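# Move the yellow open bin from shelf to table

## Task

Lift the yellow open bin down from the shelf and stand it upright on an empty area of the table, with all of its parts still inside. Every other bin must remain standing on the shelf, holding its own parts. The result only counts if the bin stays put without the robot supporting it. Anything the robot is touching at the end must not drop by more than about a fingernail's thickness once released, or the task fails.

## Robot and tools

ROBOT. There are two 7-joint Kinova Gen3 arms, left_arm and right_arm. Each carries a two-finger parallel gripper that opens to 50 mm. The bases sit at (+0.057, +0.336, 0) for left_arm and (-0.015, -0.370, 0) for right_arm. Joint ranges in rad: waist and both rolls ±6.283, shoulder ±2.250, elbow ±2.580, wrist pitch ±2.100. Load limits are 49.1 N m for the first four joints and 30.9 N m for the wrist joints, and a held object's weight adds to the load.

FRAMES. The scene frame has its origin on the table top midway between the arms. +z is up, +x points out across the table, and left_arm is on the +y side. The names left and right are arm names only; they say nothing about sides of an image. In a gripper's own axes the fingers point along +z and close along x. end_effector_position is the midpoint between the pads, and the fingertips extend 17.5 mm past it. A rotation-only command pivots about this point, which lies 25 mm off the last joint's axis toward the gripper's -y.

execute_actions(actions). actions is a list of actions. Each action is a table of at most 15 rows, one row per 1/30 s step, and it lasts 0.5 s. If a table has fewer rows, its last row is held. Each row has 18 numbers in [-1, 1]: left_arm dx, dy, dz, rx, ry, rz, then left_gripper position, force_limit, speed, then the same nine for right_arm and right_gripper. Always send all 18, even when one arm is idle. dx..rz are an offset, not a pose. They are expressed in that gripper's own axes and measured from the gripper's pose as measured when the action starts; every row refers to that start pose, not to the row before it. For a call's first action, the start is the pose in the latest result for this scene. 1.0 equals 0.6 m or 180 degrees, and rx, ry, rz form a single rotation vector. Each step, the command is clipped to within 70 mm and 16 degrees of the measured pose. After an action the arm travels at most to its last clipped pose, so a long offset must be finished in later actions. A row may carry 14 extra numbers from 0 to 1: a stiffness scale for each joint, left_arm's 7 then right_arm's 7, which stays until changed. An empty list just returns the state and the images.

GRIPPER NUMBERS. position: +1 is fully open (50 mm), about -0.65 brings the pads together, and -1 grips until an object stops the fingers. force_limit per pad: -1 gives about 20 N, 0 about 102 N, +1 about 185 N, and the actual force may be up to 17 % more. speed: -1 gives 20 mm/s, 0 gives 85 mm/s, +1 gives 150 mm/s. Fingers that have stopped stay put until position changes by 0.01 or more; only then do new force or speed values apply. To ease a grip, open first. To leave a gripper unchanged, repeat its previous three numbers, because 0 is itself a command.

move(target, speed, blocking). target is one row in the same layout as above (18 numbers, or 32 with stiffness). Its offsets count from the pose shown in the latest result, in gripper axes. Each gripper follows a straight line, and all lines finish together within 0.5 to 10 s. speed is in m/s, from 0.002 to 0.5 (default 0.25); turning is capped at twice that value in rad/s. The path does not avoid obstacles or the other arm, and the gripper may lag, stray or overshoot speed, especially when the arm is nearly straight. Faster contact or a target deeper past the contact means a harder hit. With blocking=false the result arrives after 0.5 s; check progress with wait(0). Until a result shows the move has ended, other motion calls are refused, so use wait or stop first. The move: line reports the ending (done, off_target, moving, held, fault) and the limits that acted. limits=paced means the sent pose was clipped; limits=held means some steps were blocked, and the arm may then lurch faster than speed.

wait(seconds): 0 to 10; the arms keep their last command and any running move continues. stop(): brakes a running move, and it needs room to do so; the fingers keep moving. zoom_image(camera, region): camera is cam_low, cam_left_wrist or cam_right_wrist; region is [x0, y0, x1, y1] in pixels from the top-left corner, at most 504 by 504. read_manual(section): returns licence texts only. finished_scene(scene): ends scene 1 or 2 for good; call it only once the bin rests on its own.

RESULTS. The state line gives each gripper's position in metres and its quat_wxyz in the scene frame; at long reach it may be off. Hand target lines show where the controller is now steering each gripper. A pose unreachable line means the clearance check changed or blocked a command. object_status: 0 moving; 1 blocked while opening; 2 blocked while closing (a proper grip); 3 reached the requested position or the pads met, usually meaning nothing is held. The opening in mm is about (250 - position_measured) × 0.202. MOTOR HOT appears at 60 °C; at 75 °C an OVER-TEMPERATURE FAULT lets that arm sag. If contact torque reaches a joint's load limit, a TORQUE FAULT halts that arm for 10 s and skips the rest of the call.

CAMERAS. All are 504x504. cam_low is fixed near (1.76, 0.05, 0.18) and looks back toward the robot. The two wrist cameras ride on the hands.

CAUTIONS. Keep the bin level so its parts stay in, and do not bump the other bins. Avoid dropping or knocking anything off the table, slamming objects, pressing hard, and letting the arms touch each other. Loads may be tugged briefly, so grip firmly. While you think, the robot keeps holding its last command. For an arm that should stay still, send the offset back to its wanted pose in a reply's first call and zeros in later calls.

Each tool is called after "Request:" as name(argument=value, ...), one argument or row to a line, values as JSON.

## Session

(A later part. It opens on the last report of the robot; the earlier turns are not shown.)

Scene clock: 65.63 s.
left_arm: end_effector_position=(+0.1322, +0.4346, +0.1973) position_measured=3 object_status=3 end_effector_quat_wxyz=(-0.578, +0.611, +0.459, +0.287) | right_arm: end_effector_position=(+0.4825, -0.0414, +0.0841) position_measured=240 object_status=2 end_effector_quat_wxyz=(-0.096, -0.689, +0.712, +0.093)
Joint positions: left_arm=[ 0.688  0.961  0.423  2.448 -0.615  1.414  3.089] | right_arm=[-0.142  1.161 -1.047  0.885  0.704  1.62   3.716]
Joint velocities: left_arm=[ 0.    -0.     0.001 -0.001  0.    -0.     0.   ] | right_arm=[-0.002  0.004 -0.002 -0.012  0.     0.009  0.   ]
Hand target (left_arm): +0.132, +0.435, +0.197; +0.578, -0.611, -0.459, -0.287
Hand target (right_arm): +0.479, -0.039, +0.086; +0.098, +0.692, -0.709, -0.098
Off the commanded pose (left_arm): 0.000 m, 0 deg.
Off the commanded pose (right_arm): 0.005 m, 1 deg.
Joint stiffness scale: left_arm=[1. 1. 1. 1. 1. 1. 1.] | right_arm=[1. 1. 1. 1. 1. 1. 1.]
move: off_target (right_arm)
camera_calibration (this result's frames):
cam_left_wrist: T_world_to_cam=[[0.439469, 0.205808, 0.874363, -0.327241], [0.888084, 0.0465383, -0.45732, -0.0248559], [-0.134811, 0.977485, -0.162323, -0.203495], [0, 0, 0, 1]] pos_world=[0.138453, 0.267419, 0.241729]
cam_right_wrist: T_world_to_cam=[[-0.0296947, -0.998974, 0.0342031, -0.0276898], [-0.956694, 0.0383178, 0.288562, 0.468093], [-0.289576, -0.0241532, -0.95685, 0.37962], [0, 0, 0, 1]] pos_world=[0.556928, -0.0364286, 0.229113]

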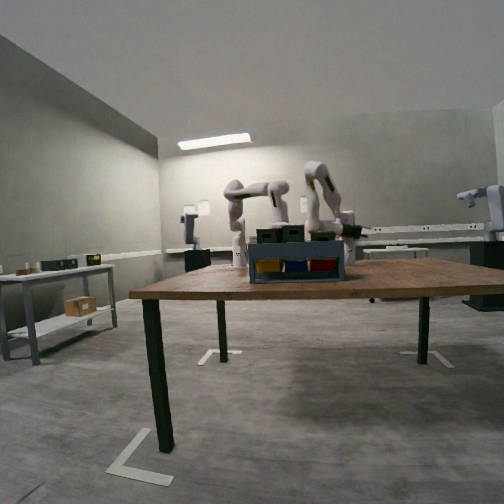

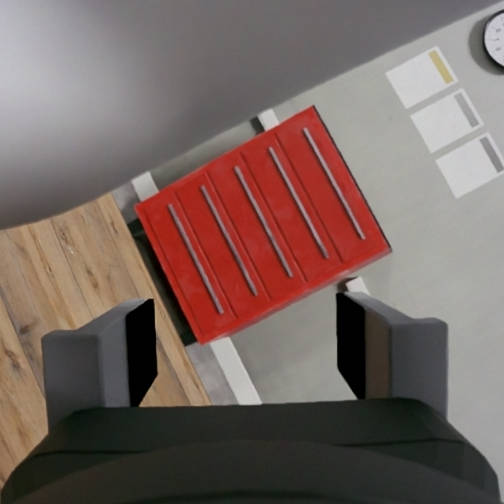

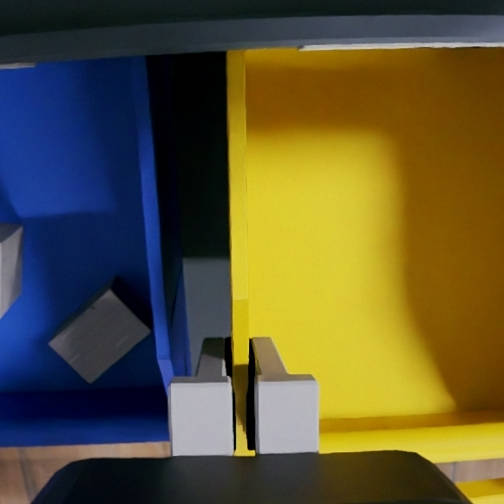

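Request:
move(
  target=[0,0,0,0,0,0,1,0,0,0,0.1175,0.015,0,0,0,-1,0.3,0],
  speed=0.04,
)

Scene clock: 68.97 s.
left_arm: end_effector_position=(+0.1322, +0.4346, +0.1973) position_measured=3 object_status=3 end_effector_quat_wxyz=(-0.578, +0.611, +0.459, +0.287) | right_arm: end_effector_position=(+0.4225, -0.0435, +0.0877) position_measured=240 object_status=2 end_effector_quat_wxyz=(-0.092, -0.688, +0.715, +0.085)
Joint positions: left_arm=[ 0.688  0.961  0.423  2.448 -0.615  1.414  3.089] | right_arm=[-0.079  1.081 -1.106  1.179  0.702  1.492  3.537]
Joint velocities: left_arm=[-0.001  0.     0.     0.    -0.001 -0.    -0.   ] | right_arm=[ 0.007 -0.    -0.008  0.004 -0.    -0.002 -0.003]
Hand target (left_arm): +0.132, +0.435, +0.197; +0.578, -0.611, -0.459, -0.287
Hand target (right_arm): +0.412, -0.039, +0.094; +0.096, +0.690, -0.712, -0.093
Off the commanded pose (left_arm): 0.000 m, 0 deg.
Off the commanded pose (right_arm): 0.013 m, 1 deg.
Joint stiffness scale: left_arm=[1. 1. 1. 1. 1. 1. 1.] | right_arm=[1. 1. 1. 1. 1. 1. 1.]
move: off_target (right_arm)
camera_calibration (this result's frames):
cam_left_wrist: T_world_to_cam=[[0.439469, 0.205808, 0.874363, -0.327241], [0.888084, 0.0465385, -0.457319, -0.024856], [-0.134812, 0.977485, -0.162323, -0.203495], [0, 0, 0, 1]] pos_world=[0.138453, 0.267419, 0.241729]
cam_right_wrist: T_world_to_cam=[[-0.0363327, -0.998494, 0.0410996, -0.0294874], [-0.960845, 0.0462084, 0.273207, 0.413129], [-0.274695, -0.029564, -0.961077, 0.359514], [0, 0, 0, 1]] pos_world=[0.494639, -0.0379044, 0.233862]

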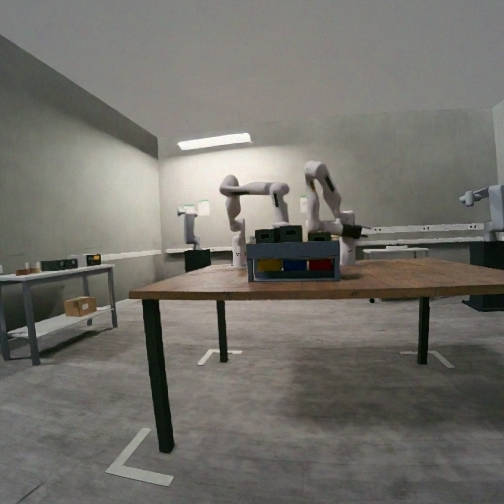

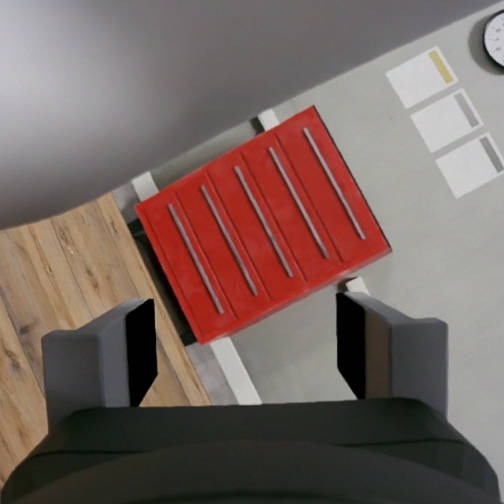

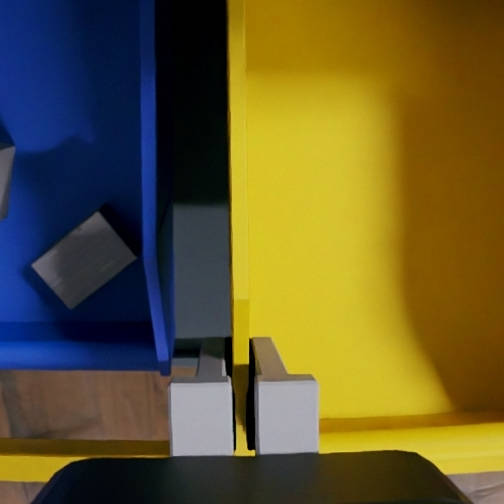

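Request:
move(
  target=[0,0,0,0,0,0,1,0,0,0,-0.005,-0.055,-0.02,0,0,-1,0.3,0],
  speed=0.03,
)

Scene clock: 71.40 s.
left_arm: end_effector_position=(+0.1322, +0.4346, +0.1973) position_measured=3 object_status=3 end_effector_quat_wxyz=(-0.578, +0.611, +0.459, +0.287) | right_arm: end_effector_position=(+0.4305, -0.0437, +0.1124) position_measured=240 object_status=2 end_effector_quat_wxyz=(-0.118, -0.682, +0.713, +0.110)
Joint positions: left_arm=[ 0.688  0.961  0.423  2.448 -0.615  1.414  3.089] | right_arm=[-0.103  1.098 -1.107  1.023  0.647  1.63   3.608]
Joint velocities: left_arm=[ 0.    -0.    -0.    -0.    -0.002 -0.    -0.   ] | right_arm=[-0.003  0.004 -0.002 -0.008  0.     0.005 -0.   ]
Hand target (left_arm): +0.132, +0.435, +0.197; +0.578, -0.611, -0.459, -0.287
Hand target (right_arm): +0.434, -0.044, +0.119; +0.114, +0.684, -0.712, -0.108
Off the commanded pose (left_arm): 0.000 m, 0 deg.
Off the commanded pose (right_arm): 0.007 m, 1 deg.
Joint stiffness scale: left_arm=[1. 1. 1. 1. 1. 1. 1.] | right_arm=[1. 1. 1. 1. 1. 1. 1.]
move: off_target (right_arm)
camera_calibration (this result's frames):
cam_left_wrist: T_world_to_cam=[[0.439469, 0.205808, 0.874363, -0.327241], [0.888084, 0.0465387, -0.457319, -0.024856], [-0.134812, 0.977485, -0.162323, -0.203495], [0, 0, 0, 1]] pos_world=[0.138453, 0.267419, 0.241729]
cam_right_wrist: T_world_to_cam=[[-0.0386486, -0.998281, 0.0440507, -0.0297422], [-0.938416, 0.0514073, 0.341661, 0.396977], [-0.343339, -0.0281332, -0.93879, 0.412553], [0, 0, 0, 1]] pos_world=[0.513026, -0.0384922, 0.252979]

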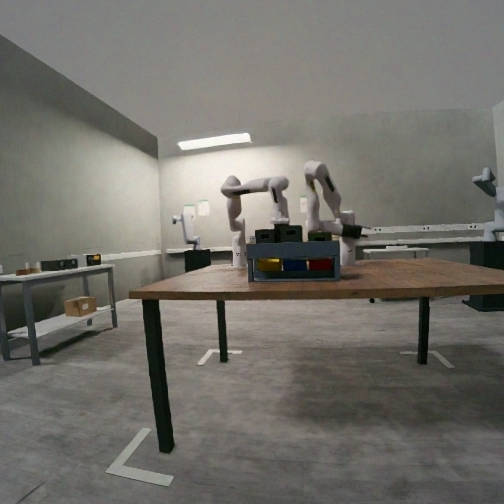

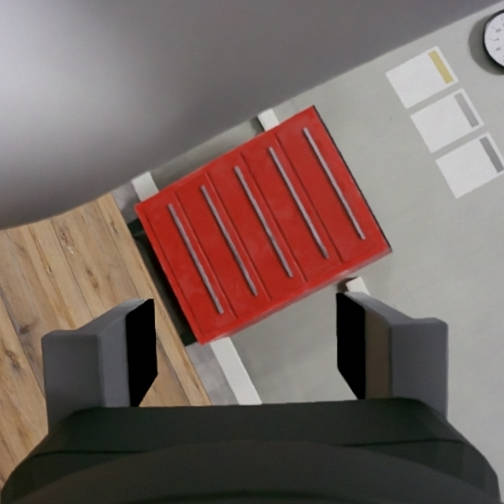

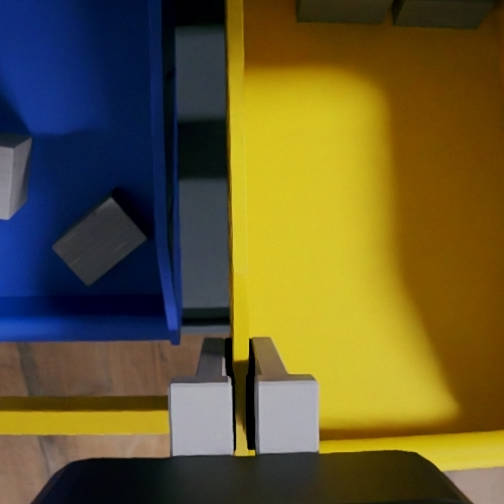

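Request:
zoom_image(
  camera="cam_low",
  region=[220, 200, 380, 300],
)

Region (220, 200, 380, 300) of cam_low's 504x504 image, scaled by 3.150, with more detail than that image has; it fills the top 315 rows of this view, and the rest is white.

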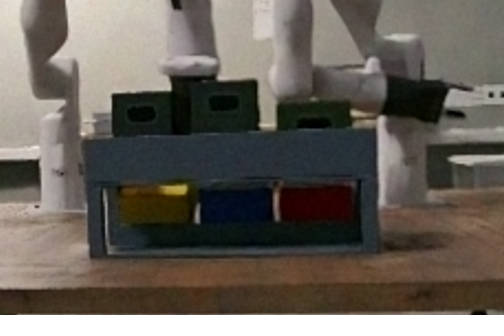

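Request:
move(
  target=[0,0,0,0,0,0,1,0,0,0,0.128,0.038,0,0,0,-1,0.3,0],
  speed=0.04,
)

Scene clock: 74.93 s.
left_arm: end_effector_position=(+0.1322, +0.4346, +0.1973) position_measured=3 object_status=3 end_effector_quat_wxyz=(-0.578, +0.611, +0.459, +0.287) | right_arm: end_effector_position=(+0.3640, -0.0417, +0.1215) position_measured=240 object_status=2 end_effector_quat_wxyz=(-0.106, -0.681, +0.718, +0.102)
Joint positions: left_arm=[ 0.688  0.961  0.423  2.448 -0.615  1.414  3.089] | right_arm=[-0.047  1.011 -1.188  1.309  0.639  1.491  3.418]
Joint velocities: left_arm=[-0.     0.    -0.    -0.    -0.002 -0.     0.   ] | right_arm=[ 0.005 -0.    -0.009  0.005 -0.001 -0.001 -0.006]
Hand target (left_arm): +0.132, +0.435, +0.197; +0.578, -0.611, -0.459, -0.287
Hand target (right_arm): +0.351, -0.040, +0.116; +0.118, +0.682, -0.713, -0.110
Off the commanded pose (left_arm): 0.000 m, 0 deg.
Off the commanded pose (right_arm): 0.015 m, 2 deg.
Joint stiffness scale: left_arm=[1. 1. 1. 1. 1. 1. 1.] | right_arm=[1. 1. 1. 1. 1. 1. 1.]
move: off_target (right_arm)
camera_calibration (this result's frames):
cam_left_wrist: T_world_to_cam=[[0.439469, 0.205808, 0.874363, -0.327241], [0.888084, 0.0465387, -0.457319, -0.024856], [-0.134812, 0.977485, -0.162323, -0.203495], [0, 0, 0, 1]] pos_world=[0.138453, 0.267419, 0.241729]
cam_right_wrist: T_world_to_cam=[[-0.0486359, -0.998018, 0.0399425, -0.0265709], [-0.947326, 0.0587658, 0.314833, 0.338147], [-0.316556, -0.0225264, -0.948306, 0.389953], [0, 0, 0, 1]] pos_world=[0.442485, -0.0376055, 0.264396]

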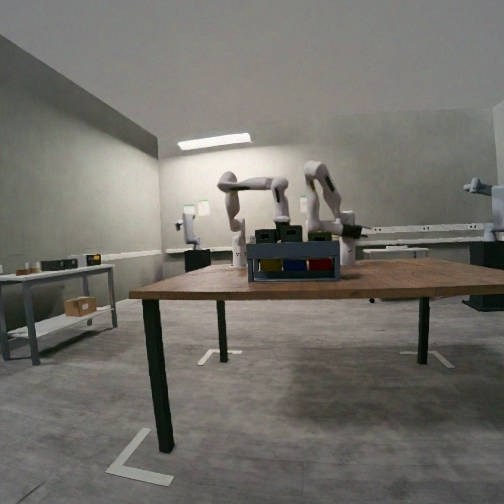

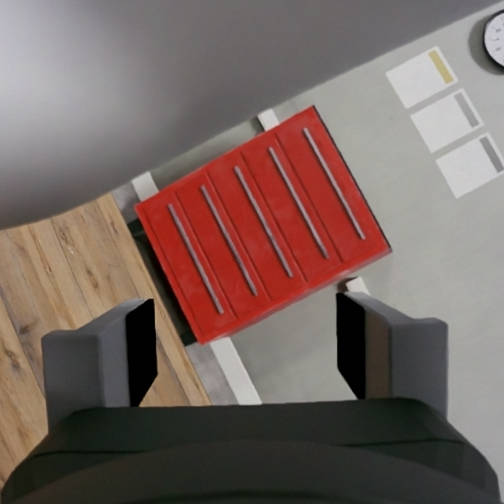

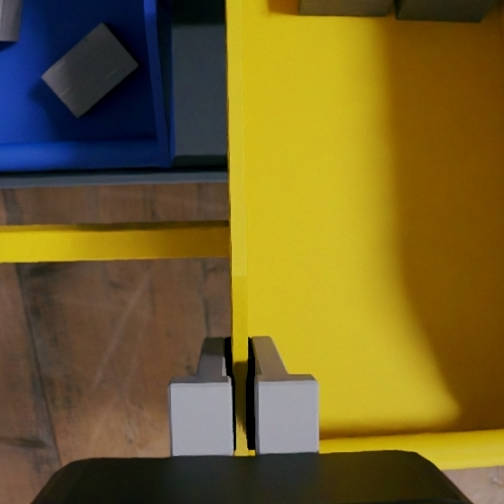

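Request:
move(
  target=[0,0,0,0,0,0,1,0,0,0,0.05,-0.03,0.103,0,0,-1,0.3,0],
  speed=0.05,
)

Scene clock: 79.20 s.
left_arm: end_effector_position=(+0.1322, +0.4346, +0.1973) position_measured=3 object_status=3 end_effector_quat_wxyz=(-0.578, +0.611, +0.459, +0.287) | right_arm: end_effector_position=(+0.3372, -0.0417, +0.1467) position_measured=240 object_status=2 end_effector_quat_wxyz=(-0.003, -0.690, +0.724, -0.012)
Joint positions: left_arm=[ 0.688  0.961  0.423  2.448 -0.615  1.414  3.089] | right_arm=[-0.088  0.789 -1.189  1.627  0.777  1.282  3.149]
Joint velocities: left_arm=[ 0.    -0.    -0.     0.001 -0.001 -0.001 -0.   ] | right_arm=[-0.003 -0.008  0.     0.005  0.004 -0.001 -0.006]
Hand target (left_arm): +0.132, +0.435, +0.197; +0.578, -0.611, -0.459, -0.287
Hand target (right_arm): +0.340, -0.040, +0.148; -0.004, +0.690, -0.724, +0.015
Off the commanded pose (left_arm): 0.000 m, 0 deg.
Off the commanded pose (right_arm): 0.004 m, 1 deg.
Joint stiffness scale: left_arm=[1. 1. 1. 1. 1. 1. 1.] | right_arm=[1. 1. 1. 1. 1. 1. 1.]
move: off_target (right_arm)
camera_calibration (this result's frames):
cam_left_wrist: T_world_to_cam=[[0.439469, 0.205808, 0.874363, -0.327241], [0.888084, 0.0465386, -0.457319, -0.024856], [-0.134812, 0.977485, -0.162323, -0.203495], [0, 0, 0, 1]] pos_world=[0.138453, 0.267419, 0.241729]
cam_right_wrist: T_world_to_cam=[[-0.0541647, -0.997494, 0.0455266, -0.0277414], [-0.998429, 0.0547567, 0.011857, 0.366341], [-0.0143202, -0.0448129, -0.998893, 0.310004], [0, 0, 0, 1]] pos_world=[0.368702, -0.0338393, 0.30658]

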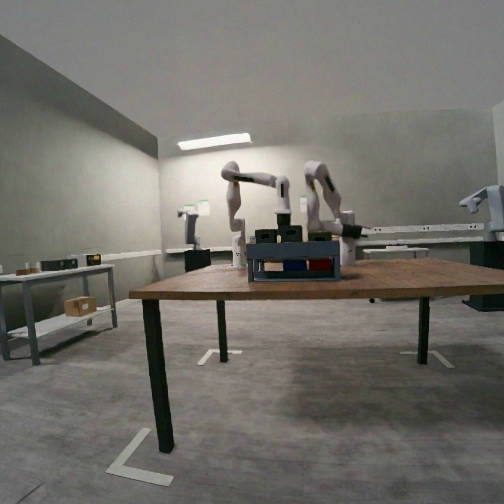

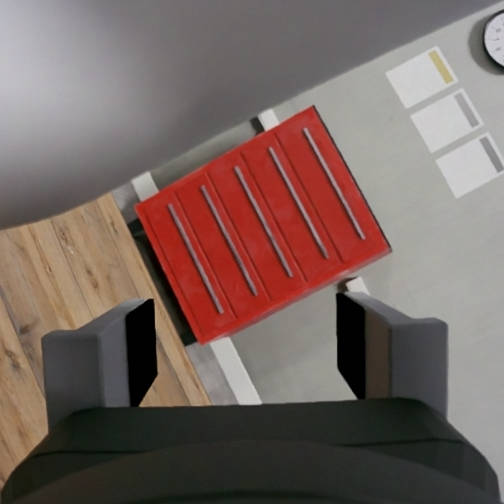

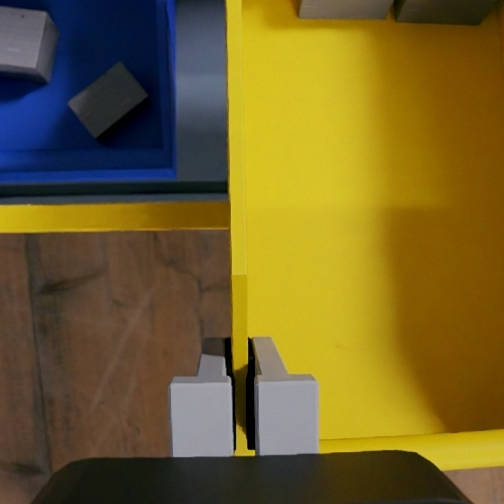

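Request:
move(
  target=[0,0,0,0,0,0,1,0,0,0,0.195,0.0,0,0,0,-1,0.3,0],
  speed=0.1,
)

Scene clock: 81.23 s.
left_arm: end_effector_position=(+0.1322, +0.4346, +0.1973) position_measured=3 object_status=3 end_effector_quat_wxyz=(-0.578, +0.611, +0.459, +0.287) | right_arm: end_effector_position=(+0.2243, -0.0379, +0.1443) position_measured=240 object_status=2 end_effector_quat_wxyz=(-0.004, -0.690, +0.724, -0.015)
Joint positions: left_arm=[ 0.688  0.961  0.423  2.448 -0.615  1.414  3.089] | right_arm=[-0.181  0.709 -1.281  1.848  0.752  1.204  2.854]
Joint velocities: left_arm=[ 0.    -0.     0.    -0.     0.001 -0.001 -0.   ] | right_arm=[-0.001 -0.    -0.004  0.001  0.    -0.    -0.003]
Hand target (left_arm): +0.132, +0.435, +0.197; +0.578, -0.611, -0.459, -0.287
Hand target (right_arm): +0.220, -0.035, +0.145; +0.003, +0.690, -0.724, +0.011
Off the commanded pose (left_arm): 0.000 m, 0 deg.
Off the commanded pose (right_arm): 0.004 m, 0 deg.
Joint stiffness scale: left_arm=[1. 1. 1. 1. 1. 1. 1.] | right_arm=[1. 1. 1. 1. 1. 1. 1.]
move: off_target (right_arm)
camera_calibration (this result's frames):
cam_left_wrist: T_world_to_cam=[[0.439469, 0.205808, 0.874363, -0.327241], [0.888084, 0.0465387, -0.457319, -0.0248561], [-0.134812, 0.977485, -0.162323, -0.203495], [0, 0, 0, 1]] pos_world=[0.138453, 0.267419, 0.241729]
cam_right_wrist: T_world_to_cam=[[-0.0539705, -0.9972, 0.051758, -0.0309368], [-0.998475, 0.054495, 0.00877688, 0.253845], [-0.0115729, -0.0512054, -0.998621, 0.30523], [0, 0, 0, 1]] pos_world=[0.255321, -0.029054, 0.304182]

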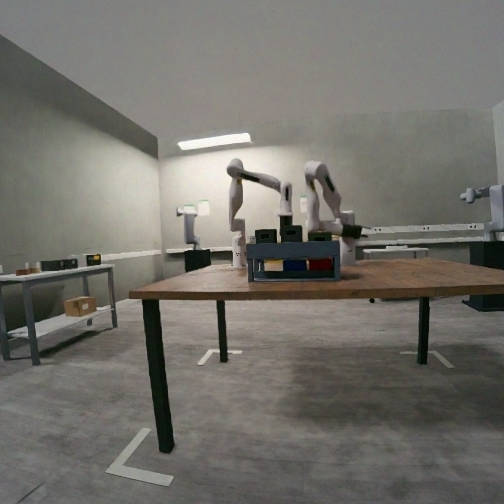

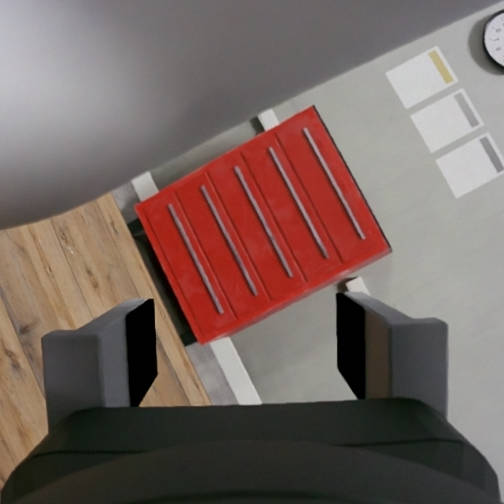

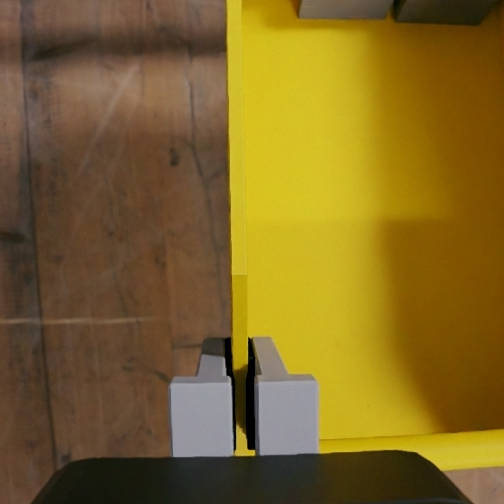

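Lower to just above the table.

Request:
move(
  target=[0,0,0,0,0,0,1,0,0,0,0,0.178,0,0,0,-1,0.3,0],
  speed=0.06,
)

Scene clock: 83.77 s.
left_arm: end_effector_position=(+0.1322, +0.4346, +0.1973) position_measured=3 object_status=3 end_effector_quat_wxyz=(-0.578, +0.611, +0.459, +0.287) | right_arm: end_effector_position=(+0.2260, -0.0411, +0.0425) position_measured=240 object_status=2 end_effector_quat_wxyz=(-0.003, -0.690, +0.724, -0.017)
Joint positions: left_arm=[ 0.688  0.961  0.423  2.448 -0.615  1.414  3.089] | right_arm=[-0.279  0.86  -1.109  1.971  0.973  1.003  2.69 ]
Joint velocities: left_arm=[ 0.    -0.001 -0.    -0.    -0.002  0.    -0.   ] | right_arm=[-0.001  0.01   0.001  0.     0.005 -0.002 -0.003]
Hand target (left_arm): +0.132, +0.435, +0.197; +0.578, -0.611, -0.459, -0.287
Hand target (right_arm): +0.225, -0.041, +0.038; +0.004, +0.690, -0.723, +0.014
Off the commanded pose (left_arm): 0.000 m, 0 deg.
Off the commanded pose (right_arm): 0.005 m, 0 deg.
Joint stiffness scale: left_arm=[1. 1. 1. 1. 1. 1. 1.] | right_arm=[1. 1. 1. 1. 1. 1. 1.]
move: off_target (right_arm)
camera_calibration (this result's frames):
cam_left_wrist: T_world_to_cam=[[0.439469, 0.205808, 0.874363, -0.327241], [0.888084, 0.0465386, -0.457319, -0.024856], [-0.134812, 0.977485, -0.162323, -0.203495], [0, 0, 0, 1]] pos_world=[0.138453, 0.267419, 0.241728]
cam_right_wrist: T_world_to_cam=[[-0.053748, -0.997155, 0.0528583, -0.0288107], [-0.998522, 0.0541002, 0.00525391, 0.256799], [-0.00809861, -0.0524978, -0.998588, 0.202605], [0, 0, 0, 1]] pos_world=[0.256511, -0.0319852, 0.202492]

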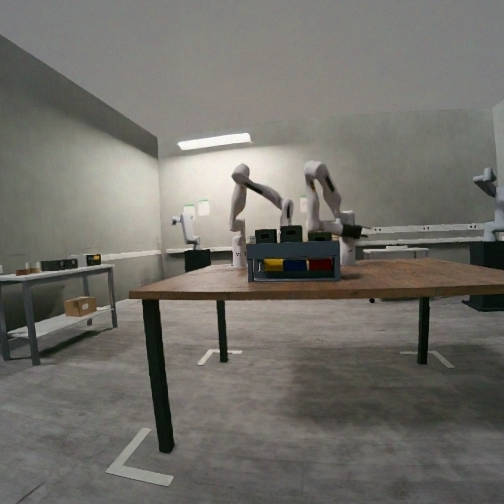

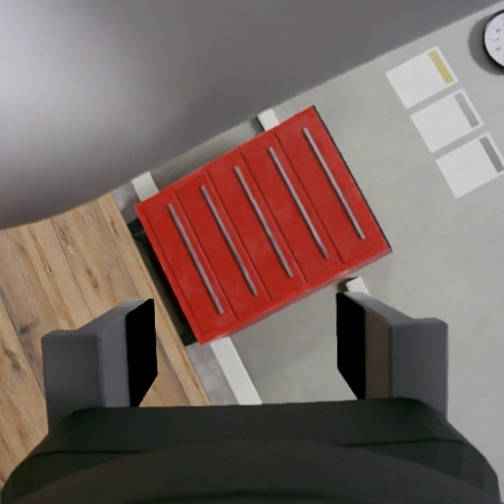

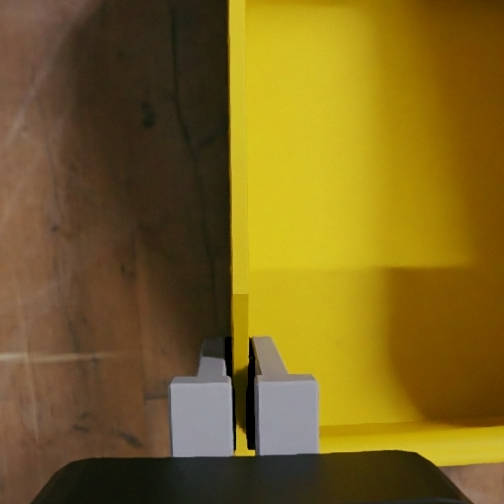

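Release and retreat upward.

Request:
execute_actions(
  actions=[
    [[0,0,0,0,0,0,1,0,0,0,0,0,0,0,0,-0.3,0,0]],
    [[0,0,0,0,0,0,1,0,0,0,0,0,0,0,0,-0.3,0,0]],
  ],
)

Request:
move(
  target=[0,0,0,0,0,0,1,0,0,0,0,-0.25,0,0,0,-0.3,0,0],
  speed=0.15,
)

Scene clock: 85.23 s.
left_arm: end_effector_position=(+0.1322, +0.4346, +0.1973) position_measured=3 object_status=3 end_effector_quat_wxyz=(-0.578, +0.611, +0.459, +0.287) | right_arm: end_effector_position=(+0.2259, -0.0411, +0.0422) position_measured=198 object_status=3 end_effector_quat_wxyz=(-0.003, -0.690, +0.723, -0.017)
Joint positions: left_arm=[ 0.688  0.961  0.423  2.448 -0.615  1.414  3.089] | right_arm=[-0.279  0.861 -1.109  1.971  0.974  1.003  2.69 ]
Joint velocities: left_arm=[-0.    -0.     0.    -0.     0.001 -0.     0.   ] | right_arm=[ 0.001 -0.     0.001  0.     0.    -0.001 -0.   ]
Hand target (left_arm): +0.132, +0.435, +0.197; +0.578, -0.611, -0.459, -0.287
Hand target (right_arm): +0.226, -0.041, +0.042; +0.003, +0.690, -0.723, +0.017
Off the commanded pose (left_arm): 0.000 m, 0 deg.
Off the commanded pose (right_arm): 0.000 m, 0 deg.
Joint stiffness scale: left_arm=[1. 1. 1. 1. 1. 1. 1.] | right_arm=[1. 1. 1. 1. 1. 1. 1.]
camera_calibration (this result's frames):
cam_left_wrist: T_world_to_cam=[[0.439469, 0.205808, 0.874363, -0.327241], [0.888084, 0.0465386, -0.457319, -0.024856], [-0.134812, 0.977485, -0.162323, -0.203495], [0, 0, 0, 1]] pos_world=[0.138453, 0.267419, 0.241729]
cam_right_wrist: T_world_to_cam=[[-0.0535471, -0.997156, 0.0530421, -0.0288647], [-0.998529, 0.0539245, 0.00570707, 0.256694], [-0.0085511, -0.0526585, -0.998576, 0.202392], [0, 0, 0, 1]] pos_world=[0.256501, -0.031967, 0.20217]

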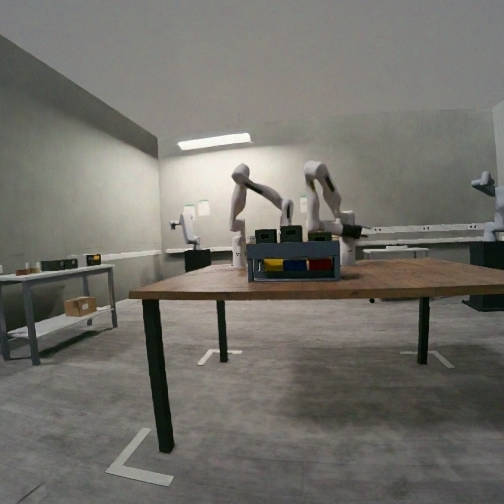

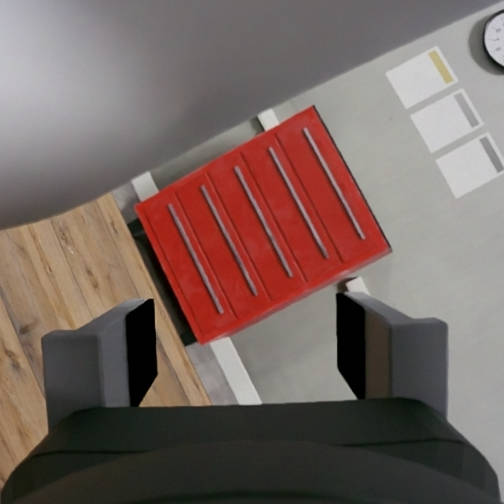

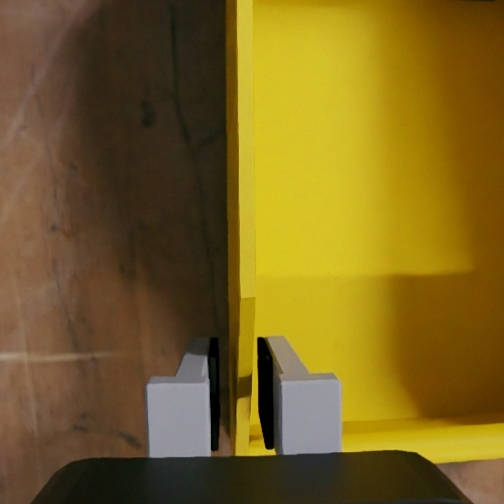

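Scene clock: 86.70 s.
left_arm: end_effector_position=(+0.1322, +0.4346, +0.1973) position_measured=3 object_status=3 end_effector_quat_wxyz=(-0.578, +0.611, +0.459, +0.287) | right_arm: end_effector_position=(+0.2258, -0.0345, +0.1900) position_measured=198 object_status=3 end_effector_quat_wxyz=(+0.001, -0.689, +0.725, -0.017)
Joint positions: left_arm=[ 0.688  0.961  0.423  2.448 -0.615  1.414  3.089] | right_arm=[-0.153  0.652 -1.34   1.768  0.686  1.303  2.907]
Joint velocities: left_arm=[ 0.    -0.    -0.     0.     0.001  0.     0.   ] | right_arm=[ 0.005 -0.001 -0.004 -0.001  0.     0.004 -0.001]
Hand target (left_arm): +0.132, +0.435, +0.197; +0.578, -0.611, -0.459, -0.287
Hand target (right_arm): +0.224, -0.036, +0.192; +0.003, +0.690, -0.724, +0.017
Off the commanded pose (left_arm): 0.000 m, 0 deg.
Off the commanded pose (right_arm): 0.004 m, 0 deg.
Joint stiffness scale: left_arm=[1. 1. 1. 1. 1. 1. 1.] | right_arm=[1. 1. 1. 1. 1. 1. 1.]
move: off_target (right_arm)
camera_calibration (this result's frames):
cam_left_wrist: T_world_to_cam=[[0.439469, 0.205808, 0.874363, -0.327241], [0.888084, 0.0465386, -0.457319, -0.024856], [-0.134812, 0.977485, -0.162323, -0.203495], [0, 0, 0, 1]] pos_world=[0.138453, 0.267419, 0.241729]
cam_right_wrist: T_world_to_cam=[[-0.0567266, -0.997207, 0.0485729, -0.028596], [-0.998388, 0.0567531, -0.000833548, 0.256625], [-0.00192545, -0.0485419, -0.998819, 0.34896], [0, 0, 0, 1]] pos_world=[0.255261, -0.0261412, 0.350151]

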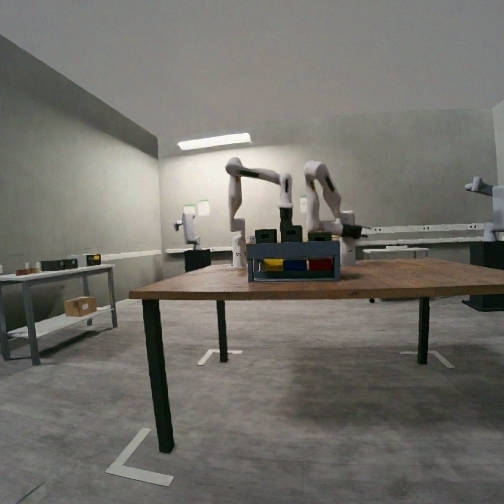

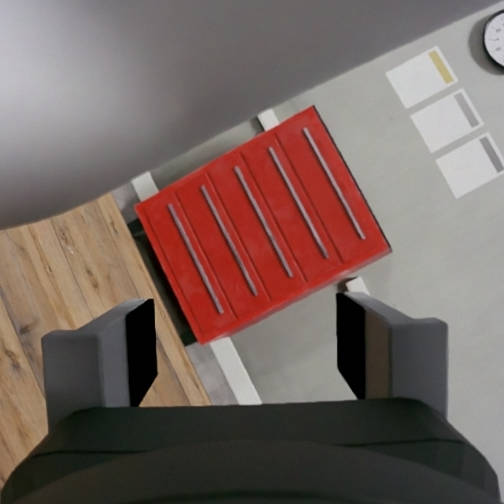

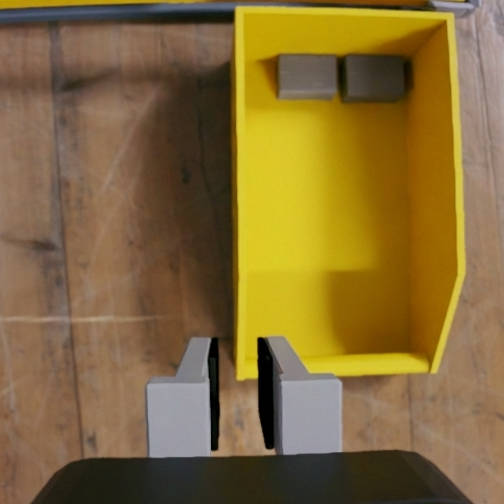

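Request:
finished_scene(
  scene=1,
)

The scene is finished: the task was done.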